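# Flip the reel on the scanner glass label-down

## Task

A reel is resting on the scanner's glass with its label facing upward. Turn it over so it rests flat on the glass with the label facing down, then release it.

## Robot and tools

Robot: two arms, left_arm and right_arm, each ending in a two-finger gripper. A gripper's fingers point along its own +z axis and close along its own y axis. The reported hand position is the spot between the finger pads, about 1 cm behind the tips.

Scene frame: origin on the table top midway between the arms, +z up, +x out over the table, left_arm on the +y side. The names left and right are not image sides. Results print each gripper's end_effector_position (metres) and end_effector_quat_wxyz in this frame. Printed positions can be a little wrong, more at long reach.

Row layout (used by both motion tools): one flat list of 14 numbers, each in [-1, 1], always covering both arms even if one is idle: left_arm dx, dy, dz, rx, ry, rz, opening, then right_arm dx, dy, dz, rx, ry, rz, opening. dx to rz are an offset, not a pose: a shift and turn expressed in that gripper's own axes, measured from the gripper's pose at the start of the action (for a call's first action, the last pose a result showed). Scale: 1.0 equals 0.6 m of travel or 180 degrees of turn; rx, ry, rz form a single rotation vector. Opening is absolute, not an offset: +1 fully open (0.094 m), -1 closed. Optionally 12 more numbers in [0, 1] may follow: stiffness factors for each joint, left_arm's six then right_arm's six, base to gripper; they persist until changed.

execute_actions(actions): a list of up to 15 actions run in sequence. Each action is a table of up to 15 rows; each row lasts one control step (1/30 s) and the final row repeats to fill 15 steps. Every row in an action is an offset from that action's starting pose, not from the previous row. An empty list just returns the current state and images. Each step, the command is clipped to 70 mm and 16 degrees from the measured pose, so large offsets take several actions; after an action the arm continues at most to its last clipped pose.

move(target, speed, blocking): target is one 14-number row as above, offsets from the pose in the latest result that showed one. Each gripper follows a straight path toward its target; both paths finish together, lasting 0.5 to 10 s (cut off at 10 s). speed is the top path speed in m/s, 0.002 to 0.5, default 0.25; turning is capped at twice that in rad/s. Openings are sent when the move begins. Paths ignore obstacles and the other arm, and grippers may lag, stray or overshoot the speed, especially near full reach. Faster contact hits harder; aiming further past a contact presses harder. With blocking=false the result comes after 0.5 s while motion continues; further moves or actions are refused until a result shows the end (use wait or stop). The result adds a move: line giving the outcome (done, off_target, moving, held, fault) and limits: paced means the command was clipped, held means a safety check blocked steps (the arm may then speed up). Each gripper's remaining distance to its target is also shown.

wait(seconds): 0 to 10; lets time pass with the last commands held, returning early if a running move finishes. stop(): brakes a running move; it needs stopping distance and the fingers keep moving. zoom_image(camera, region): camera is cam_high, cam_low, cam_left_wrist or cam_right_wrist (all 504x504); region is [x0, y0, x1, y1] pixels from the top-left, no bigger than 504 by 504. finished_scene(scene): pass the number of the scene being ended; irreversible, and it reports whether the goal held.

Reading results: the state line lists each arm's pose; Hand target lines show where the controller is currently steering each gripper; step readings list positions at some steps, and HELD beside an arm means part of its row was withheld. pose unreachable means the clearance check altered that arm's command. grip_measured is finger opening on the command scale; Joint positions ends with the opening in metres. FAULT lines mean an arm stopped; MOTOR HOT appears from 85 °C, and at 100 °C an OVER-TEMPERATURE FAULT drops that arm until it cools.

Practical points: arms tend to finish a centimetre or more low and can sag under zero offsets; to hold still, send the correction back to the wanted pose in a reply's first call and zeros afterwards, aiming higher if still low. The robot keeps its last command while you compose a reply. To grasp, command an opening below grip_measured: about 0.03 under grips firmly, less is gentler; grip force tops out near 50 to 62 N per pad and is weaker on very thin parts. Readings may be off by about 1 mm per gripper. Joint ranges (rad): waist -2.880 to 2.880, shoulder 0.000 to 3.142, elbow 0.000 to 3.019, wrist pitch -1.693 to 1.571, wrist yaw -1.571 to 1.571, wrist roll -2.094 to 2.094. Loads may be tugged or loose items nudged at random.

Avoid: anything leaving the table (fails the goal), dropping or slipping the reel, slamming or pushing hard, and any collision or pressing between the two arms. Long holding heats motors, so keep grasps brief. Finish with the reel flat, label down, gripper open and clear.

Each tool is called after ">>>" as name(argument=value, ...) on one line, values as JSON.

## Session

>>> execute_actions(actions=[])

Scene clock: 0.00 s.
left_arm: end_effector_position=(-0.0268, -0.0621, +0.3142) grip_measured=+1.000 end_effector_quat_wxyz=(+0.250, +0.822, +0.438, +0.264) | right_arm: end_effector_position=(+0.3889, -0.6127, +0.2505) grip_measured=+1.000 end_effector_quat_wxyz=(+0.043, +0.588, +0.728, +0.350)
Joint positions: left_arm=[-1.838  1.261  1.268 -1.601 -0.744  0.289  0.094] | right_arm=[-1.138  1.724  1.615 -1.609 -0.707  0.333  0.094]
Joint velocities: left_arm=[-0.005 -0.015  0.022 -0.007 -0.051  0.066  0.   ] | right_arm=[-0.005 -0.015 -0.017  0.002  0.037  0.007  0.   ]
Hand target (left_arm): -0.028, -0.067, +0.327; +0.262, +0.819, +0.444, +0.252
Hand target (right_arm): +0.392, -0.617, +0.265; +0.059, +0.583, +0.733, +0.345
Joint stiffness scale: left_arm=[1. 1. 1. 1. 1. 1.] | right_arm=[1. 1. 1. 1. 1. 1.]

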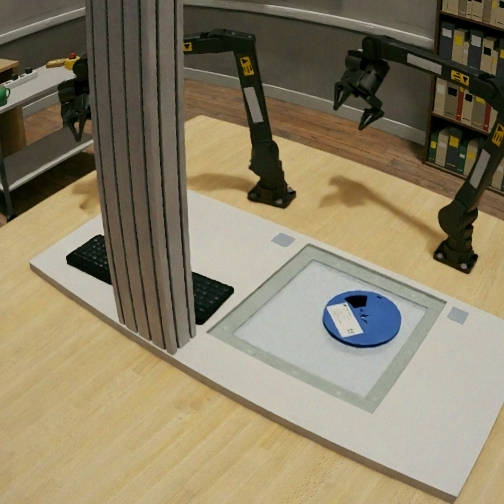

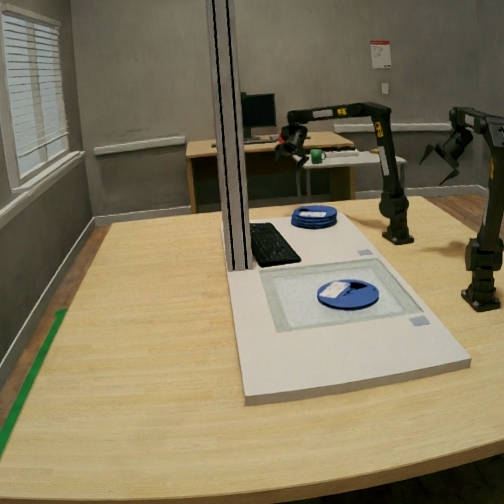

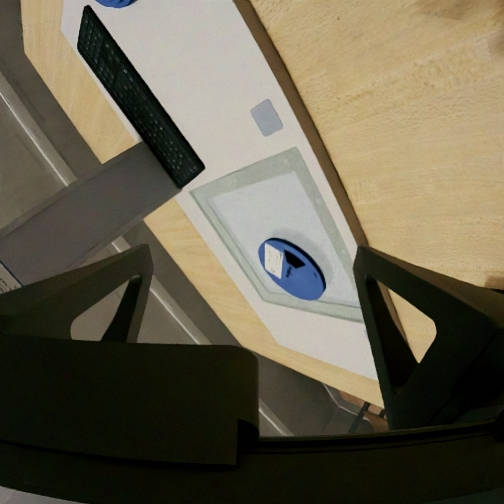

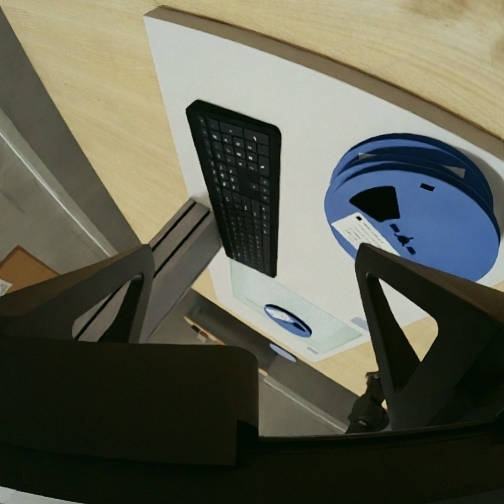

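>>> move(target=[0.517,0.083,0.255,0.169,-0.179,0.297,1,0,0,0,0,0,0,1])

Scene clock: 5.03 s.
left_arm: end_effector_position=(+0.2466, +0.1533, +0.2842) grip_measured=+1.000 end_effector_quat_wxyz=(-0.114, +0.968, +0.212, +0.076) | right_arm: end_effector_position=(+0.3889, -0.6127, +0.2505) grip_measured=+1.000 end_effector_quat_wxyz=(+0.043, +0.588, +0.728, +0.350)
Joint positions: left_arm=[-0.603  1.215  1.253 -1.679 -0.265  2.07   0.094] | right_arm=[-1.138  1.724  1.615 -1.609 -0.707  0.333  0.094]
Joint velocities: left_arm=[ 0.005  0.005 -0.012 -0.017 -0.022  0.007  0.   ] | right_arm=[ 0.005 -0.005 -0.017 -0.007  0.066 -0.007  0.   ]
Hand target (left_arm): +0.255, +0.150, +0.308; -0.095, +0.968, +0.210, +0.094
Hand target (right_arm): +0.389, -0.613, +0.251; +0.043, +0.588, +0.728, +0.350
Off the commanded pose (left_arm): 0.017 m, 29 deg; orientation clipped at the last step of the last action.
Off the commanded pose (right_arm): 0.000 m, 0 deg.
Joint stiffness scale: left_arm=[1. 1. 1. 1. 1. 1.] | right_arm=[1. 1. 1. 1. 1. 1.]
joint sent to its limit (left arm) — the command would take joint 4 (wrist pitch) past its lower limit and joint 6 (wrist roll) past its upper limit, so those joints were sent only as far as their limits.
move: off_target (left_arm); limits=paced

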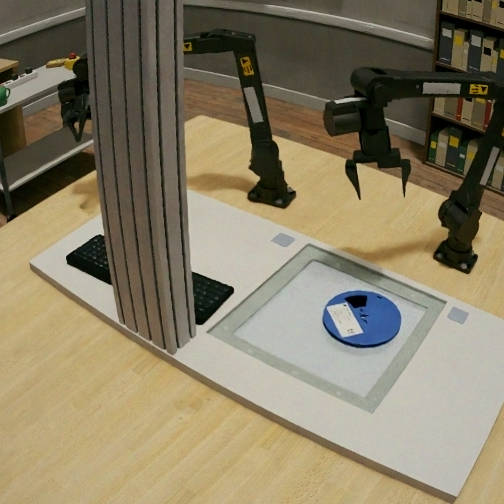

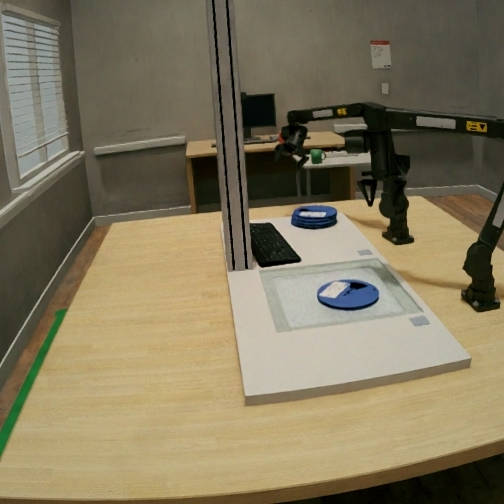

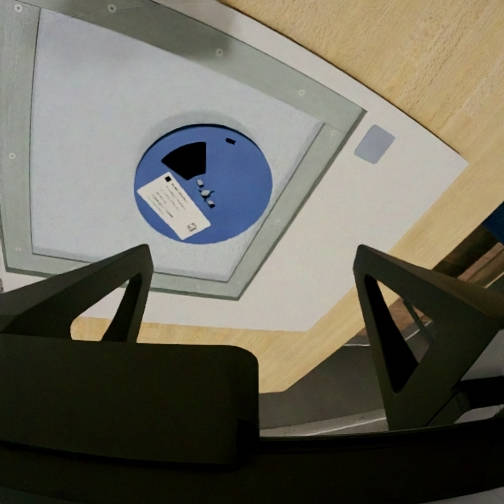

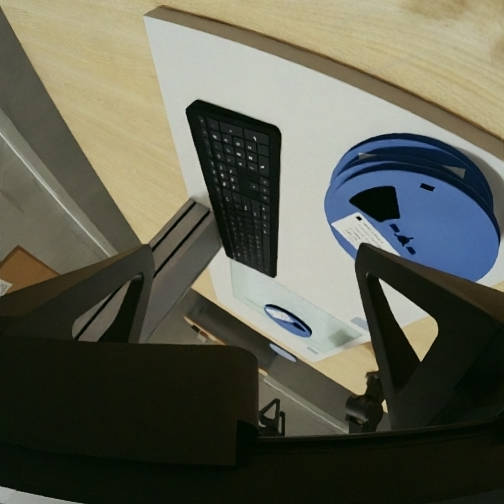

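>>> move(target=[0.1,0,0.12,0.067,-0.101,-0.856,1,0,0,0,0,0,0,1], speed=0.4)

Scene clock: 9.90 s.
left_arm: end_effector_position=(+0.3072, +0.1935, +0.2233) grip_measured=+1.000 end_effector_quat_wxyz=(-0.009, +0.013, +1.000, +0.005) | right_arm: end_effector_position=(+0.3889, -0.6127, +0.2505) grip_measured=+1.000 end_effector_quat_wxyz=(+0.043, +0.588, +0.728, +0.350)
Joint positions: left_arm=[-0.287  1.304  1.187 -1.474 -0.005 -0.289  0.094] | right_arm=[-1.138  1.724  1.615 -1.609 -0.707  0.333  0.094]
Joint velocities: left_arm=[ 0.005  0.005 -0.007  0.002 -0.037  0.022  0.   ] | right_arm=[-0.005  0.005  0.002 -0.012 -0.007 -0.007  0.   ]
Hand target (left_arm): +0.309, +0.197, +0.227; +0.001, -0.001, +1.000, +0.002
Hand target (right_arm): +0.389, -0.613, +0.251; +0.043, +0.588, +0.728, +0.350
Off the commanded pose (left_arm): 0.004 m, 2 deg.
Off the commanded pose (right_arm): 0.000 m, 0 deg.
Joint stiffness scale: left_arm=[1. 1. 1. 1. 1. 1.] | right_arm=[1. 1. 1. 1. 1. 1.]
move: done

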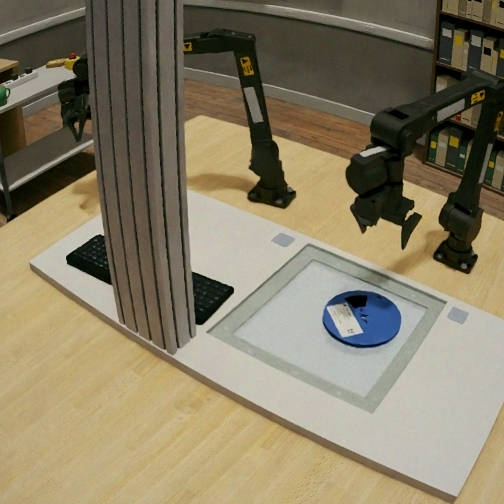

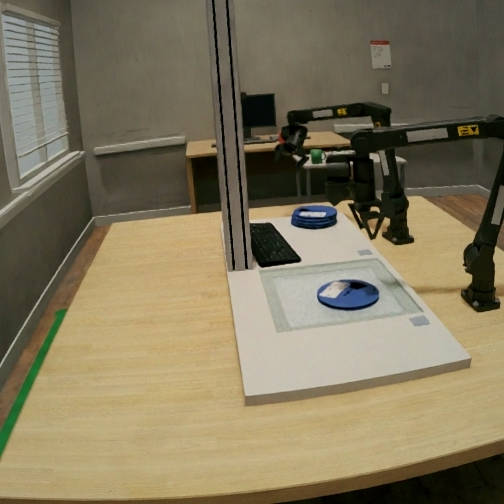

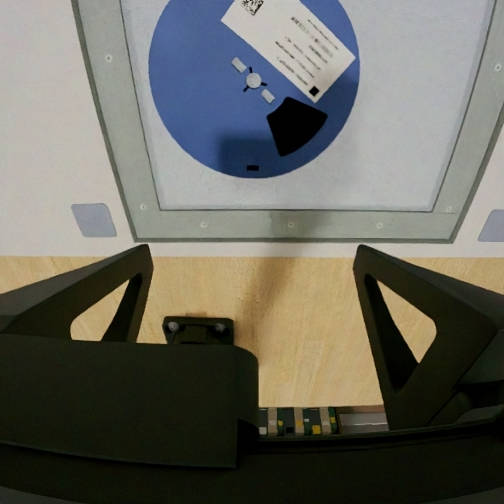

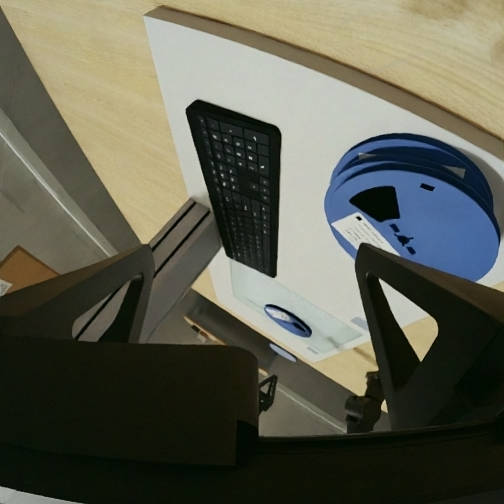

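>>> move(target=[0.05,-0.06,0.2,0,0,0.25,0.3,0,0,0,0,0,0,1])

Scene clock: 13.30 s.
left_arm: end_effector_position=(+0.2725, +0.1638, +0.1046) grip_measured=+0.302 end_effector_quat_wxyz=(-0.014, +0.381, +0.924, +0.002) | right_arm: end_effector_position=(+0.3889, -0.6127, +0.2505) grip_measured=+1.000 end_effector_quat_wxyz=(+0.043, +0.588, +0.728, +0.350)
Joint positions: left_arm=[-0.401  1.343  0.898 -1.155 -0.002  0.355  0.061] | right_arm=[-1.138  1.724  1.615 -1.609 -0.707  0.333  0.094]
Joint velocities: left_arm=[-0.015  0.005 -0.022 -0.017 -0.007  0.007 -0.001] | right_arm=[-0.005  0.005  0.002 -0.002  0.022  0.022  0.   ]
Hand target (left_arm): +0.273, +0.159, +0.103; -0.011, +0.394, +0.919, +0.000
Hand target (right_arm): +0.389, -0.613, +0.251; +0.043, +0.588, +0.728, +0.350
Off the commanded pose (left_arm): 0.005 m, 2 deg.
Off the commanded pose (right_arm): 0.000 m, 0 deg.
Joint stiffness scale: left_arm=[1. 1. 1. 1. 1. 1.] | right_arm=[1. 1. 1. 1. 1. 1.]
move: done

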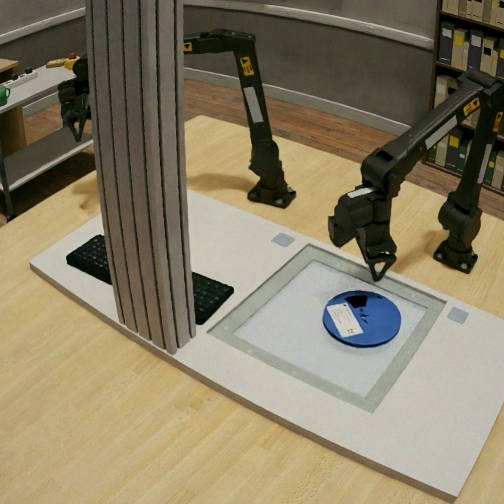

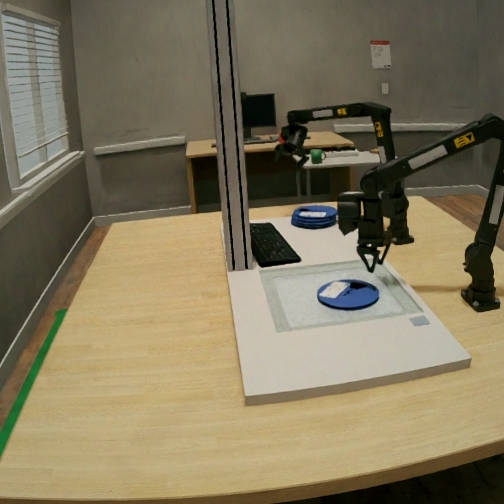

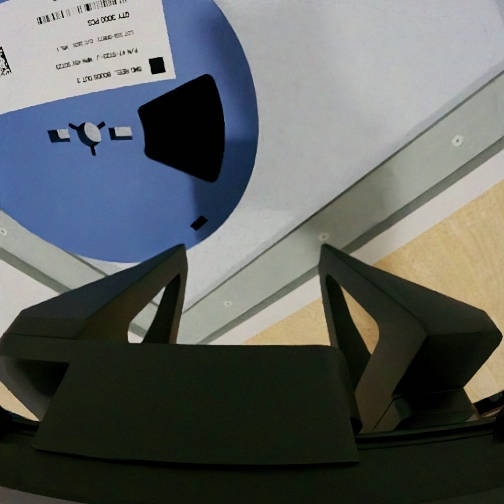

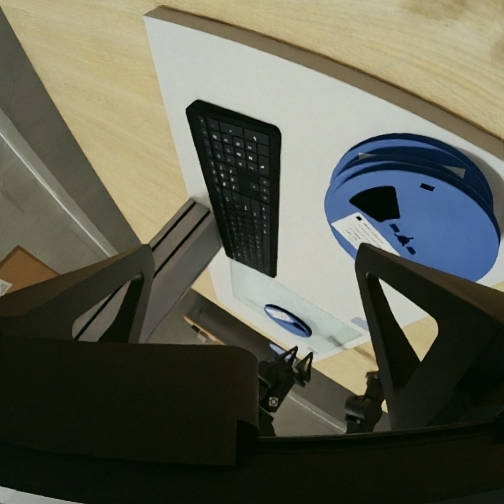

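Move up-image (-x gripper) ~3cm, +y 1cm, lower.

>>> move(target=[-0.05,0.015,0.07,0,0,0,0.3,0,0,0,0,0,0,1], speed=0.1)

Scene clock: 14.73 s.
left_arm: end_effector_position=(+0.2924, +0.1548, +0.0566) grip_measured=+0.302 end_effector_quat_wxyz=(-0.027, +0.382, +0.924, +0.002) | right_arm: end_effector_position=(+0.3889, -0.6127, +0.2505) grip_measured=+1.000 end_effector_quat_wxyz=(+0.043, +0.588, +0.728, +0.350)
Joint positions: left_arm=[-0.401  1.485  0.898 -1.037 -0.002  0.358  0.061] | right_arm=[-1.138  1.724  1.615 -1.609 -0.707  0.333  0.094]
Joint velocities: left_arm=[ 0.005 -0.005 -0.027 -0.022  0.007 -0.022  0.   ] | right_arm=[-0.005 -0.015  0.002  0.037 -0.007 -0.081  0.   ]
Hand target (left_arm): +0.299, +0.150, +0.061; -0.014, +0.381, +0.924, +0.001
Hand target (right_arm): +0.389, -0.613, +0.251; +0.043, +0.588, +0.728, +0.350
Off the commanded pose (left_arm): 0.010 m, 1 deg.
Off the commanded pose (right_arm): 0.000 m, 0 deg.
Joint stiffness scale: left_arm=[1. 1. 1. 1. 1. 1.] | right_arm=[1. 1. 1. 1. 1. 1.]
move: done

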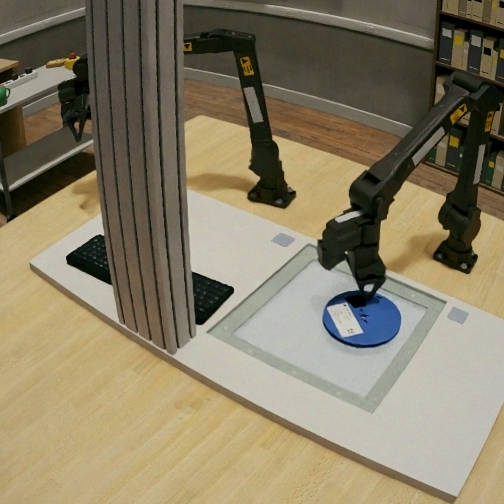

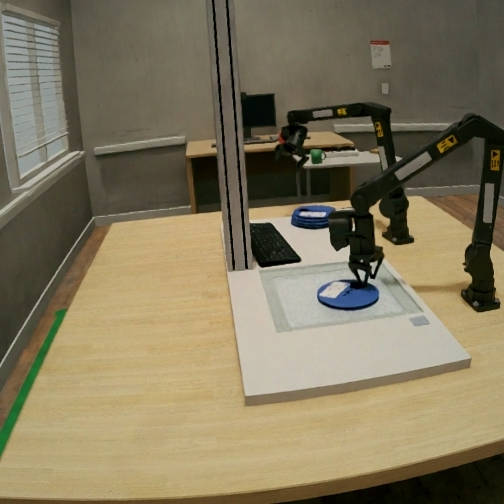

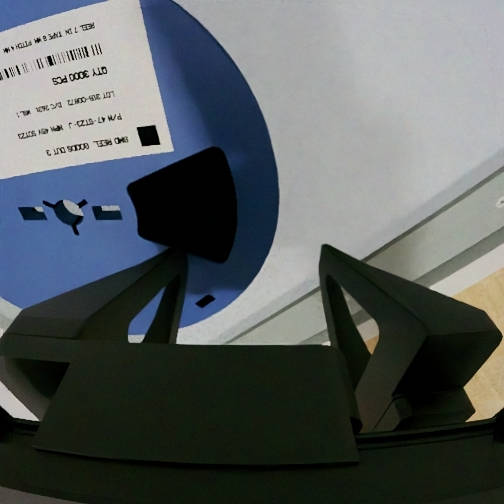

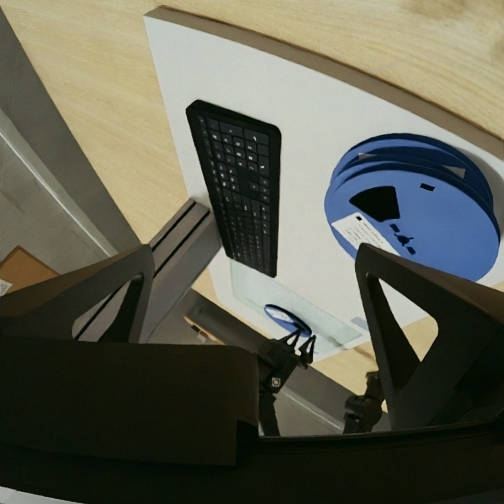

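>>> move(target=[-0.045,0,-0.01,0,0,0,0,0,0,0,0,0,0,1], speed=0.05)

>>> move(target=[0,0,0.04,0,0,0,0,0,0,0,0,0,0,1], speed=0.02)

Scene clock: 16.20 s.
left_arm: end_effector_position=(+0.2980, +0.1479, +0.0549) grip_measured=+0.002 end_effector_quat_wxyz=(-0.037, +0.383, +0.923, +0.004) | right_arm: end_effector_position=(+0.3889, -0.6127, +0.2505) grip_measured=+1.000 end_effector_quat_wxyz=(+0.043, +0.588, +0.728, +0.350)
Joint positions: left_arm=[-0.412  1.52   0.931 -1.056 -0.004  0.347  0.047] | right_arm=[-1.138  1.724  1.615 -1.609 -0.707  0.333  0.094]
Joint velocities: left_arm=[-0.005 -0.005 -0.007 -0.022  0.007 -0.022  0.002] | right_arm=[-0.005 -0.015 -0.007 -0.022 -0.022  0.022  0.   ]
Hand target (left_arm): +0.311, +0.136, +0.061; -0.026, +0.382, +0.924, +0.002
Hand target (right_arm): +0.389, -0.613, +0.251; +0.043, +0.588, +0.728, +0.350
Off the commanded pose (left_arm): 0.020 m, 1 deg.
Off the commanded pose (right_arm): 0.000 m, 0 deg.
Joint stiffness scale: left_arm=[1. 1. 1. 1. 1. 1.] | right_arm=[1. 1. 1. 1. 1. 1.]
move: off_target (left_arm)

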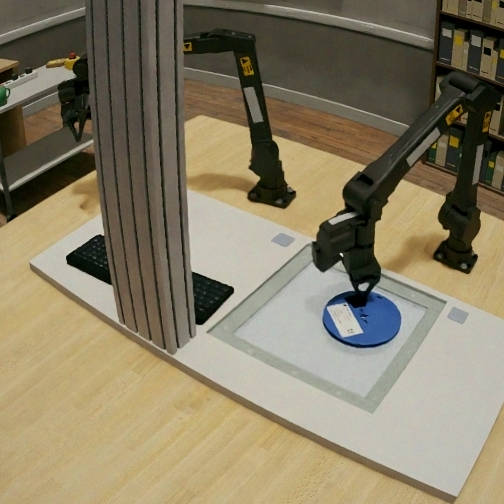

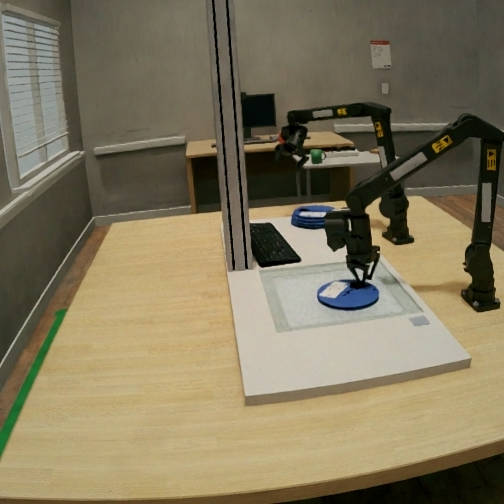

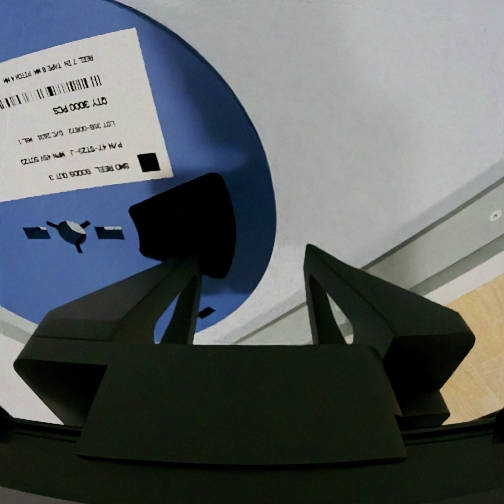

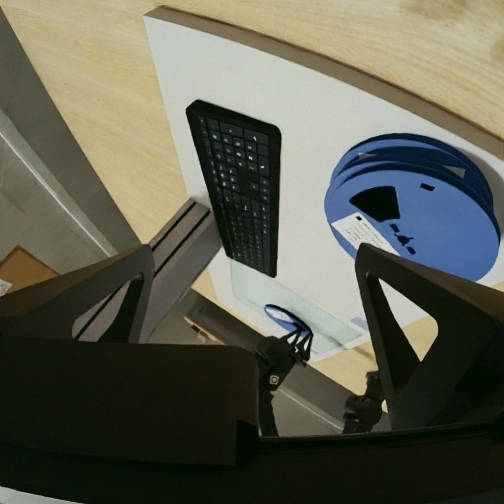

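Scene clock: 17.63 s.
left_arm: end_effector_position=(+0.2975, +0.1482, +0.0536) grip_measured=+0.002 end_effector_quat_wxyz=(-0.030, +0.383, +0.923, +0.004) | right_arm: end_effector_position=(+0.3889, -0.6127, +0.2505) grip_measured=+1.000 end_effector_quat_wxyz=(+0.043, +0.588, +0.728, +0.350)
Joint positions: left_arm=[-0.412  1.513  0.919 -1.038 -0.005  0.347  0.047] | right_arm=[-1.138  1.724  1.615 -1.609 -0.707  0.333  0.094]
Joint velocities: left_arm=[-0.015 -0.005 -0.017 -0.002 -0.022  0.007 -0.   ] | right_arm=[-0.005 -0.005 -0.012 -0.002  0.007  0.037  0.   ]
Hand target (left_arm): +0.295, +0.149, +0.032; -0.037, +0.383, +0.923, +0.004
Hand target (right_arm): +0.389, -0.613, +0.251; +0.043, +0.588, +0.728, +0.350
Off the commanded pose (left_arm): 0.023 m, 1 deg.
Off the commanded pose (right_arm): 0.000 m, 0 deg.
Joint stiffness scale: left_arm=[1. 1. 1. 1. 1. 1.] | right_arm=[1. 1. 1. 1. 1. 1.]
move: off_target (left_arm)

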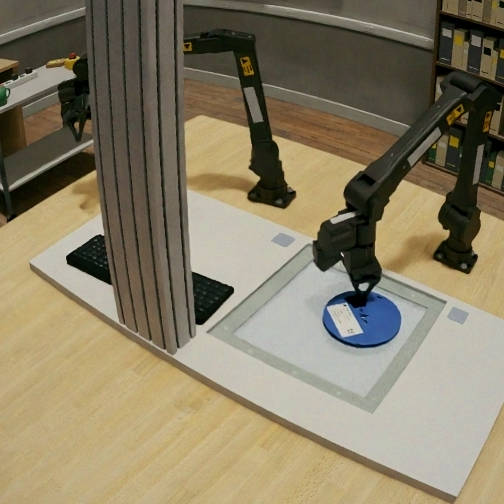

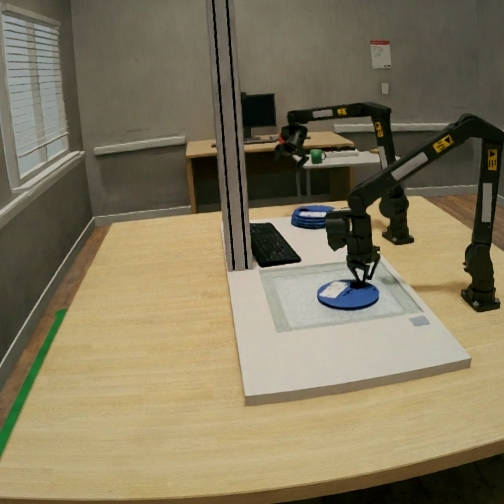

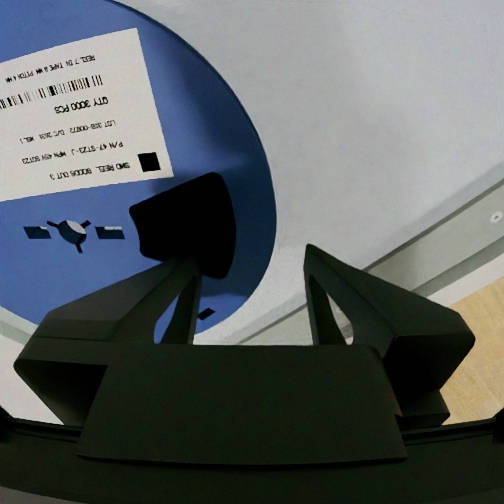

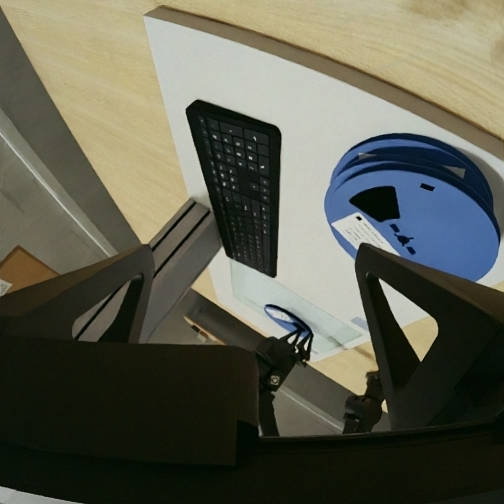

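Touching top at z≈0.054. Lift, shift, retry.

>>> move(target=[-0.04,0,-0.035,0,0,0,0,0,0,0,0,0,0,1], speed=0.05)

>>> move(target=[0,0,0.045,0,0,0,0,0,0,0,0,0,0,1], speed=0.02)

>>> move(target=[0,0,0,0,0,0,-0.7,0,0,0,0,0,0,1])

Scene clock: 19.37 s.
left_arm: end_effector_position=(+0.2995, +0.1430, +0.0600) grip_measured=+0.002 end_effector_quat_wxyz=(-0.047, +0.385, +0.922, +0.005) | right_arm: end_effector_position=(+0.3889, -0.6127, +0.2505) grip_measured=+1.000 end_effector_quat_wxyz=(+0.043, +0.588, +0.728, +0.350)
Joint positions: left_arm=[-0.423  1.533  0.961 -1.092 -0.005  0.342  0.047] | right_arm=[-1.138  1.724  1.615 -1.609 -0.707  0.333  0.094]
Joint velocities: left_arm=[ 0.005 -0.015  0.002 -0.007  0.037 -0.007 -0.001] | right_arm=[ 0.005 -0.005 -0.002  0.007 -0.051 -0.007  0.   ]
Hand target (left_arm): +0.315, +0.131, +0.073; -0.030, +0.383, +0.923, +0.003
Hand target (right_arm): +0.389, -0.613, +0.251; +0.043, +0.588, +0.728, +0.350
Off the commanded pose (left_arm): 0.024 m, 2 deg.
Off the commanded pose (right_arm): 0.000 m, 0 deg.
Joint stiffness scale: left_arm=[1. 1. 1. 1. 1. 1.] | right_arm=[1. 1. 1. 1. 1. 1.]
move: off_target (left_arm)

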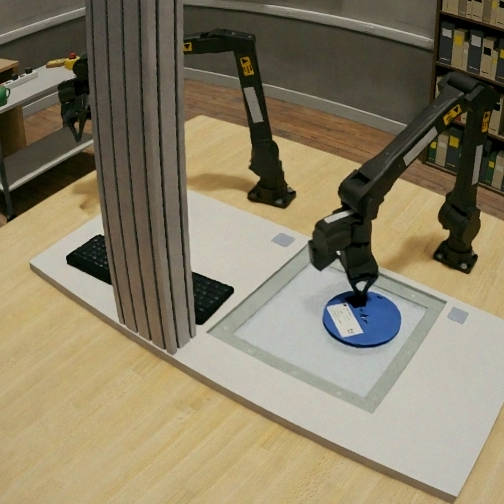

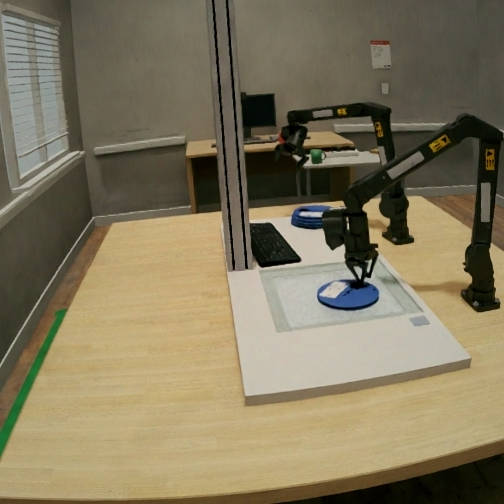

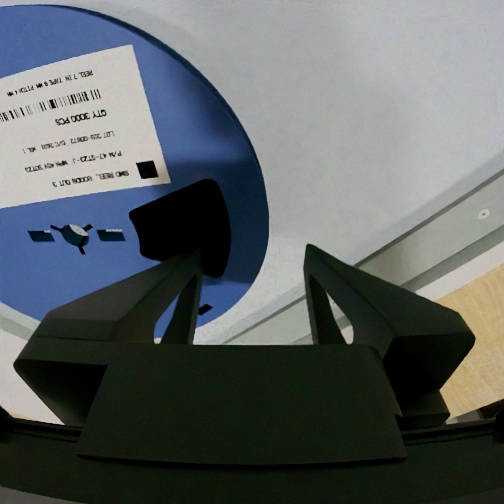

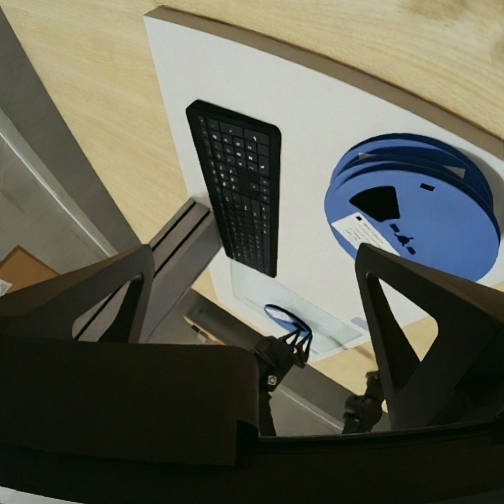

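Scene clock: 20.93 s.
left_arm: end_effector_position=(+0.2986, +0.1435, +0.0539) grip_measured=+0.002 end_effector_quat_wxyz=(-0.041, +0.385, +0.922, +0.005) | right_arm: end_effector_position=(+0.3889, -0.6127, +0.2505) grip_measured=+1.000 end_effector_quat_wxyz=(+0.043, +0.588, +0.728, +0.350)
Joint positions: left_arm=[-0.423  1.533  0.942 -1.063 -0.005  0.342  0.047] | right_arm=[-1.138  1.724  1.615 -1.609 -0.707  0.333  0.094]
Joint velocities: left_arm=[-0.005  0.005 -0.007 -0.017  0.022 -0.066 -0.   ] | right_arm=[ 0.005 -0.005 -0.017 -0.002 -0.081  0.037  0.   ]
Hand target (left_arm): +0.296, +0.145, +0.034; -0.047, +0.385, +0.922, +0.005
Hand target (right_arm): +0.389, -0.613, +0.251; +0.043, +0.588, +0.728, +0.350
Off the commanded pose (left_arm): 0.021 m, 1 deg.
Off the commanded pose (right_arm): 0.000 m, 0 deg.
Joint stiffness scale: left_arm=[1. 1. 1. 1. 1. 1.] | right_arm=[1. 1. 1. 1. 1. 1.]
move: off_target (left_arm)

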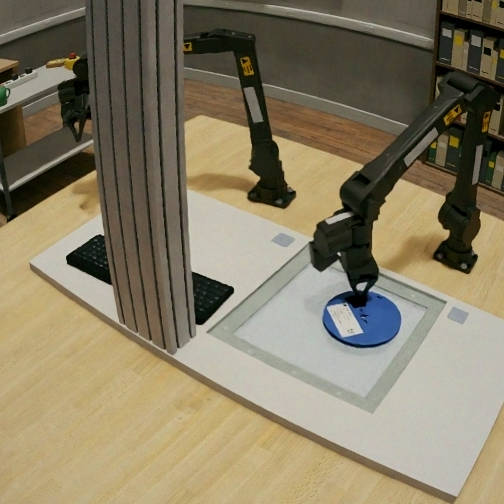

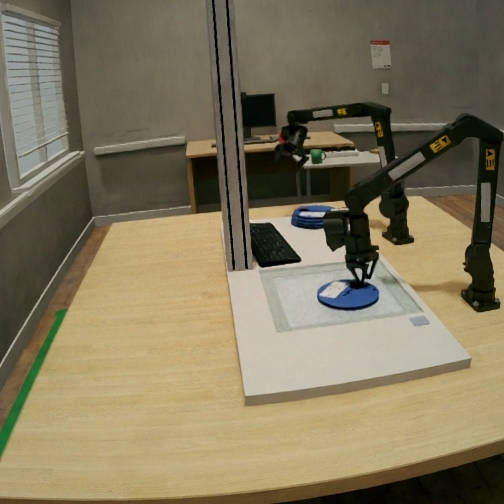

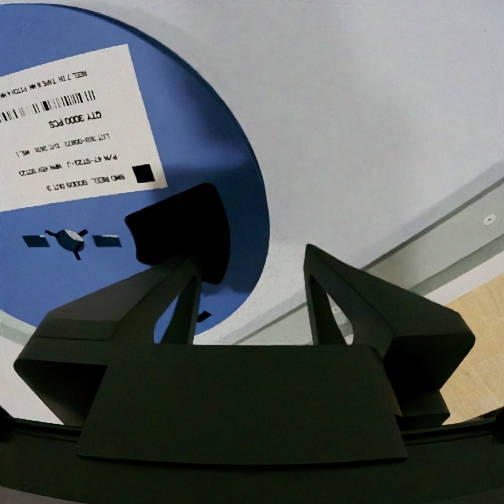

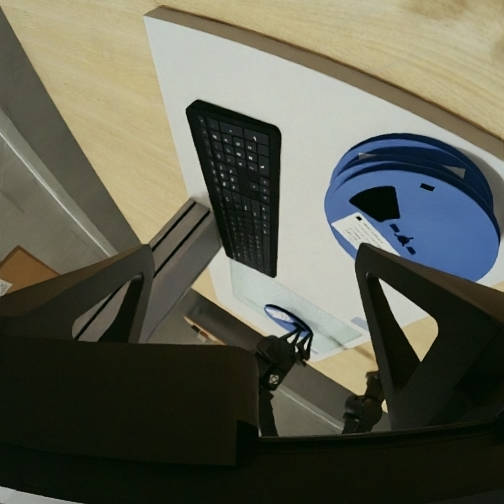

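Scene clock: 21.43 s.
left_arm: end_effector_position=(+0.2988, +0.1438, +0.0549) grip_measured=-0.688 end_effector_quat_wxyz=(-0.040, +0.386, +0.922, +0.006) | right_arm: end_effector_position=(+0.3889, -0.6127, +0.2505) grip_measured=+1.000 end_effector_quat_wxyz=(+0.043, +0.588, +0.728, +0.350)
Joint positions: left_arm=[-0.423  1.53   0.942 -1.063 -0.007  0.343  0.015] | right_arm=[-1.138  1.724  1.615 -1.609 -0.707  0.333  0.094]
Joint velocities: left_arm=[-0.015  0.005 -0.042  0.017  0.007  0.066  0.001] | right_arm=[-0.015 -0.015 -0.007 -0.017  0.037 -0.037  0.   ]
Hand target (left_arm): +0.299, +0.143, +0.054; -0.041, +0.385, +0.922, +0.005
Hand target (right_arm): +0.389, -0.613, +0.251; +0.043, +0.588, +0.728, +0.350
Off the commanded pose (left_arm): 0.001 m, 0 deg.
Off the commanded pose (right_arm): 0.000 m, 0 deg.
Joint stiffness scale: left_arm=[1. 1. 1. 1. 1. 1.] | right_arm=[1. 1. 1. 1. 1. 1.]
move: done

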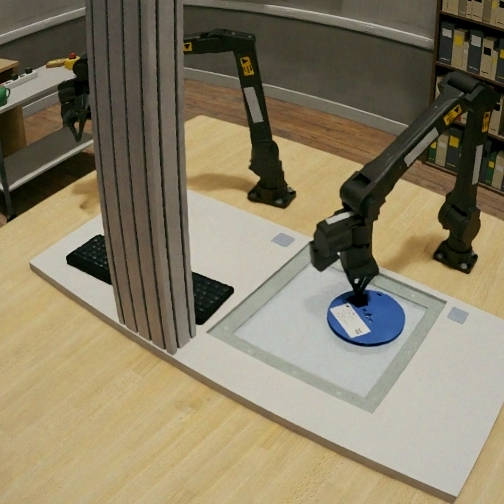

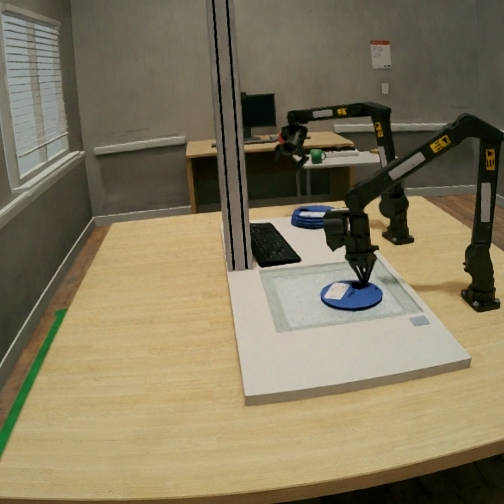

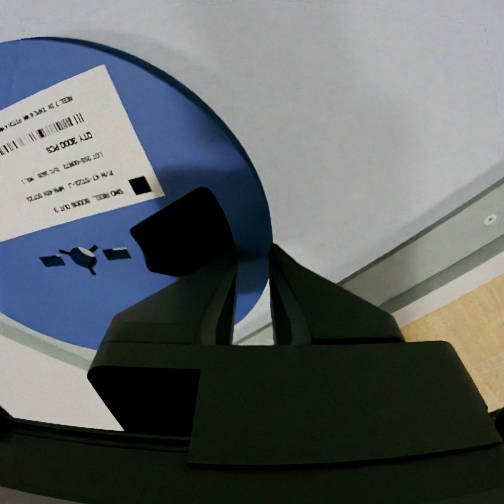

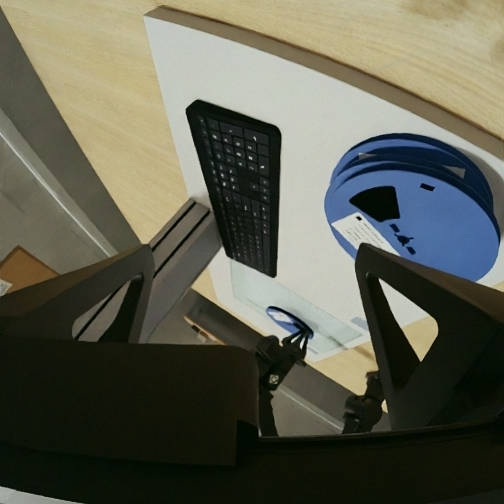

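>>> move(target=[-0.13,0.27,-0.08,0,0,0,-1,0,0,0,0,0,0,1], speed=0.15)

>>> move(target=[0,0,0.08,0,0,0,-1,0,0,0,0,0,0,1], speed=0.05)

Scene clock: 25.03 s.
left_arm: end_effector_position=(+0.4539, +0.2014, +0.0767) grip_measured=-0.986 end_effector_quat_wxyz=(-0.057, +0.380, +0.923, +0.005) | right_arm: end_effector_position=(+0.3889, -0.6127, +0.2505) grip_measured=+1.000 end_effector_quat_wxyz=(+0.043, +0.588, +0.728, +0.350)
Joint positions: left_arm=[-0.19   1.822  1.392 -1.252 -0.029  0.562  0.001] | right_arm=[-1.138  1.724  1.615 -1.609 -0.707  0.333  0.094]
Joint velocities: left_arm=[-0.005  0.015  0.002  0.002 -0.022  0.022  0.001] | right_arm=[-0.005 -0.005  0.007  0.002  0.007 -0.051  0.   ]
Hand target (left_arm): +0.472, +0.201, +0.092; -0.039, +0.386, +0.922, +0.008
Hand target (right_arm): +0.389, -0.613, +0.251; +0.043, +0.588, +0.728, +0.350
Off the commanded pose (left_arm): 0.025 m, 2 deg.
Off the commanded pose (right_arm): 0.000 m, 0 deg.
Joint stiffness scale: left_arm=[1. 1. 1. 1. 1. 1.] | right_arm=[1. 1. 1. 1. 1. 1.]
move: off_target (left_arm)

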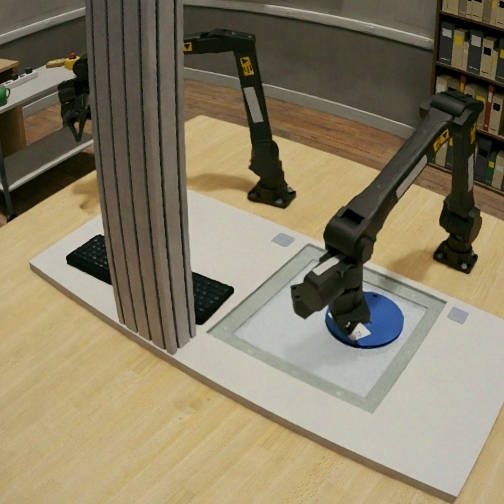

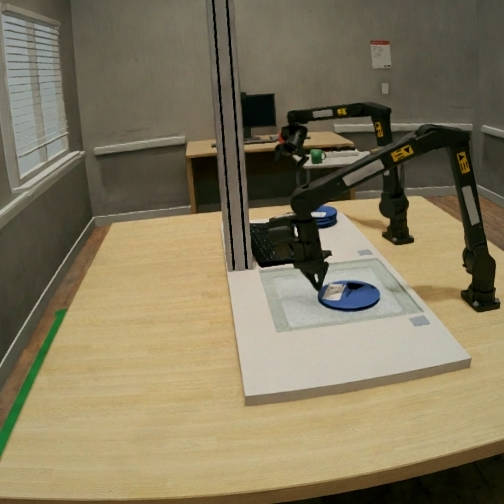

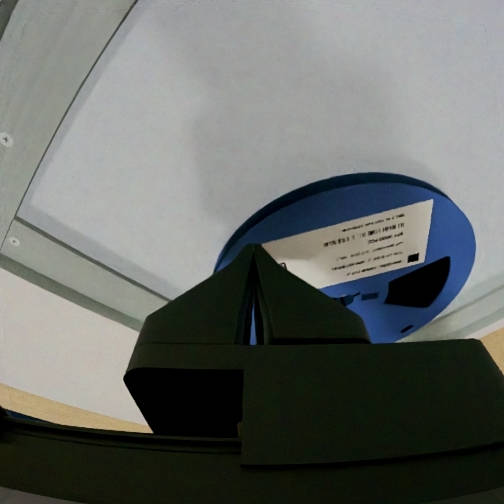

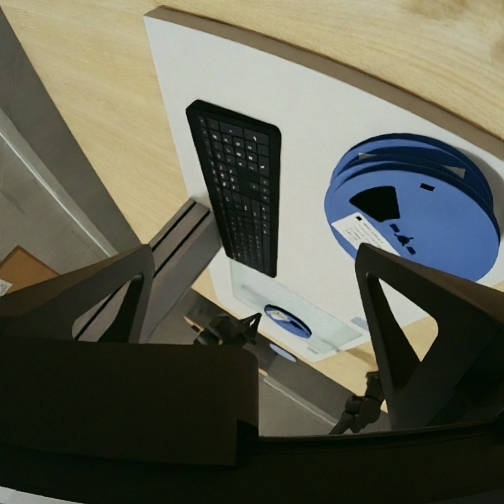

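Scene clock: 26.23 s.
left_arm: end_effector_position=(+0.4549, +0.2012, +0.0557) grip_measured=-0.986 end_effector_quat_wxyz=(-0.042, +0.380, +0.924, +0.008) | right_arm: end_effector_position=(+0.3889, -0.6127, +0.2505) grip_measured=+1.000 end_effector_quat_wxyz=(+0.043, +0.588, +0.728, +0.350)
Joint positions: left_arm=[-0.19   1.83   1.344 -1.165 -0.03   0.562  0.001] | right_arm=[-1.138  1.724  1.615 -1.609 -0.707  0.333  0.094]
Joint velocities: left_arm=[-0.015 -0.005  0.007  0.002  0.022  0.022 -0.   ] | right_arm=[-0.005 -0.005 -0.012 -0.002 -0.007  0.022  0.   ]
Hand target (left_arm): +0.448, +0.204, +0.030; -0.057, +0.380, +0.923, +0.005
Hand target (right_arm): +0.389, -0.613, +0.251; +0.043, +0.588, +0.728, +0.350
Off the commanded pose (left_arm): 0.027 m, 2 deg.
Off the commanded pose (right_arm): 0.000 m, 0 deg.
Joint stiffness scale: left_arm=[1. 1. 1. 1. 1. 1.] | right_arm=[1. 1. 1. 1. 1. 1.]
move: off_target (left_arm)

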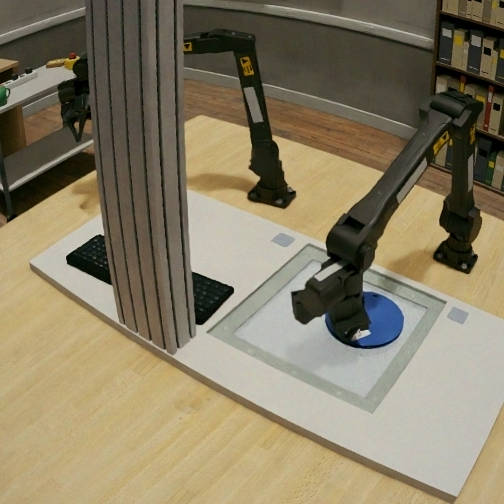

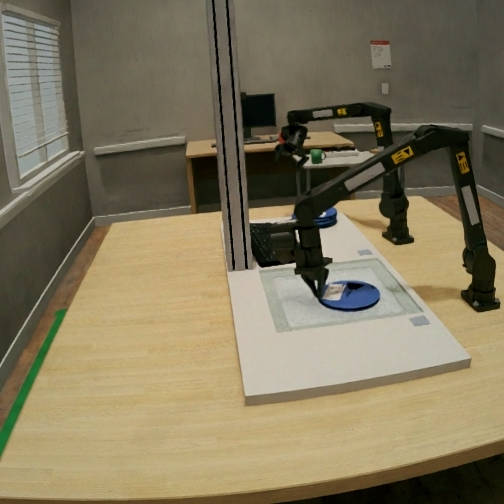

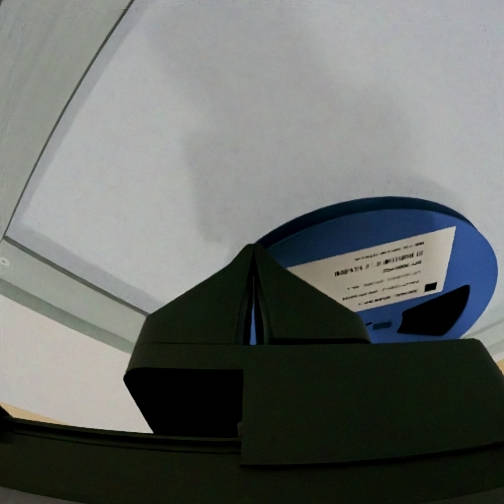

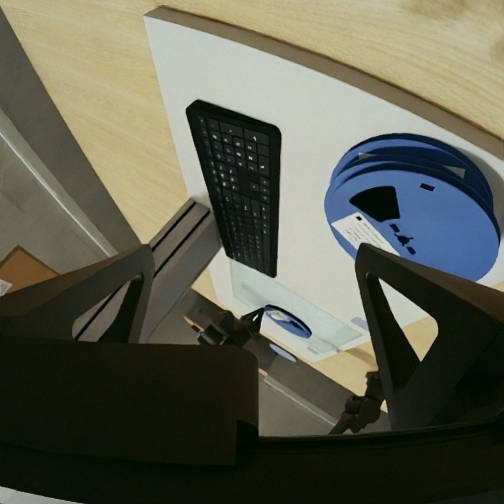

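On top of rim; just drag by friction −x 0.15.

>>> move(target=[0.175,-0.175,0.04,0,0,0,-1,0,0,0,0,0,0,1], speed=0.05)

Scene clock: 29.97 s.
left_arm: end_effector_position=(+0.3174, +0.2044, +0.0547) grip_measured=-0.986 end_effector_quat_wxyz=(-0.029, +0.382, +0.924, +0.010) | right_arm: end_effector_position=(+0.3889, -0.6127, +0.2505) grip_measured=+1.000 end_effector_quat_wxyz=(+0.043, +0.588, +0.728, +0.350)
Joint positions: left_arm=[-0.261  1.505  0.914 -1.035 -0.027  0.495  0.001] | right_arm=[-1.138  1.724  1.615 -1.609 -0.707  0.333  0.094]
Joint velocities: left_arm=[-0.005 -0.015 -0.002  0.002  0.051  0.007 -0.001] | right_arm=[-0.015 -0.015 -0.007  0.002  0.022 -0.051  0.   ]
Hand target (left_arm): +0.305, +0.202, +0.045; -0.042, +0.380, +0.924, +0.007
Hand target (right_arm): +0.389, -0.613, +0.251; +0.043, +0.588, +0.728, +0.350
Off the commanded pose (left_arm): 0.018 m, 2 deg.
Off the commanded pose (right_arm): 0.000 m, 0 deg.
Joint stiffness scale: left_arm=[1. 1. 1. 1. 1. 1.] | right_arm=[1. 1. 1. 1. 1. 1.]
move: off_target (left_arm)

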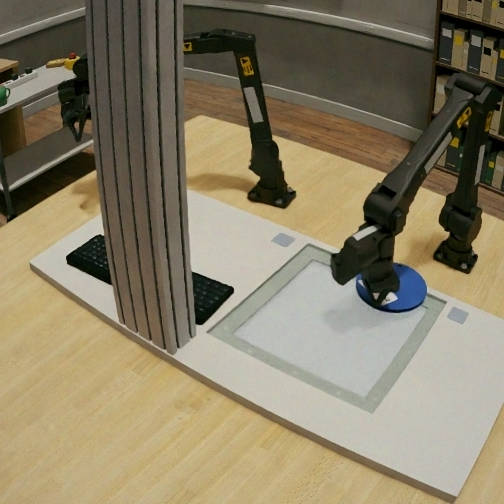

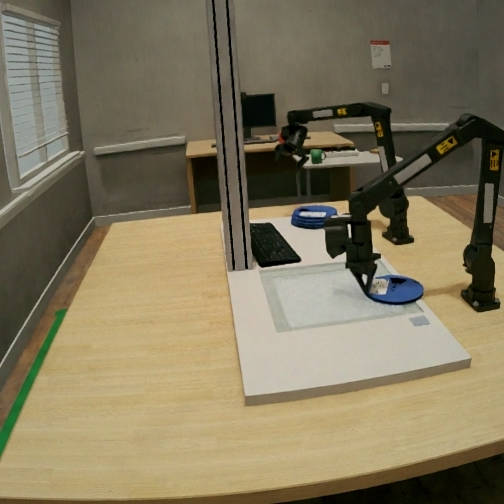

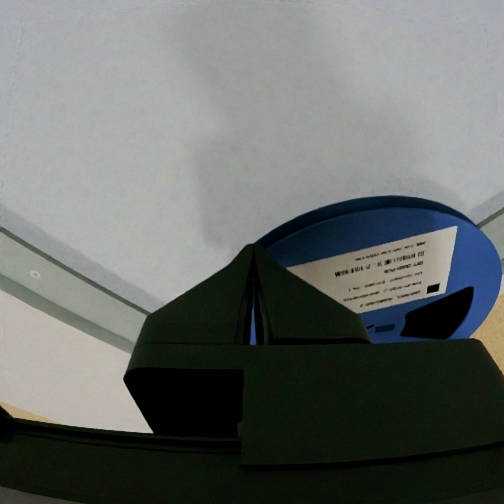

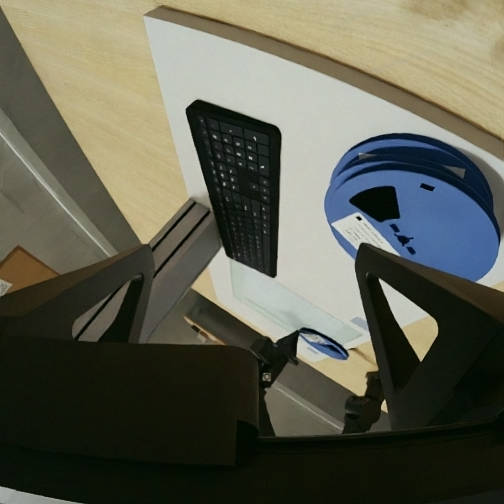

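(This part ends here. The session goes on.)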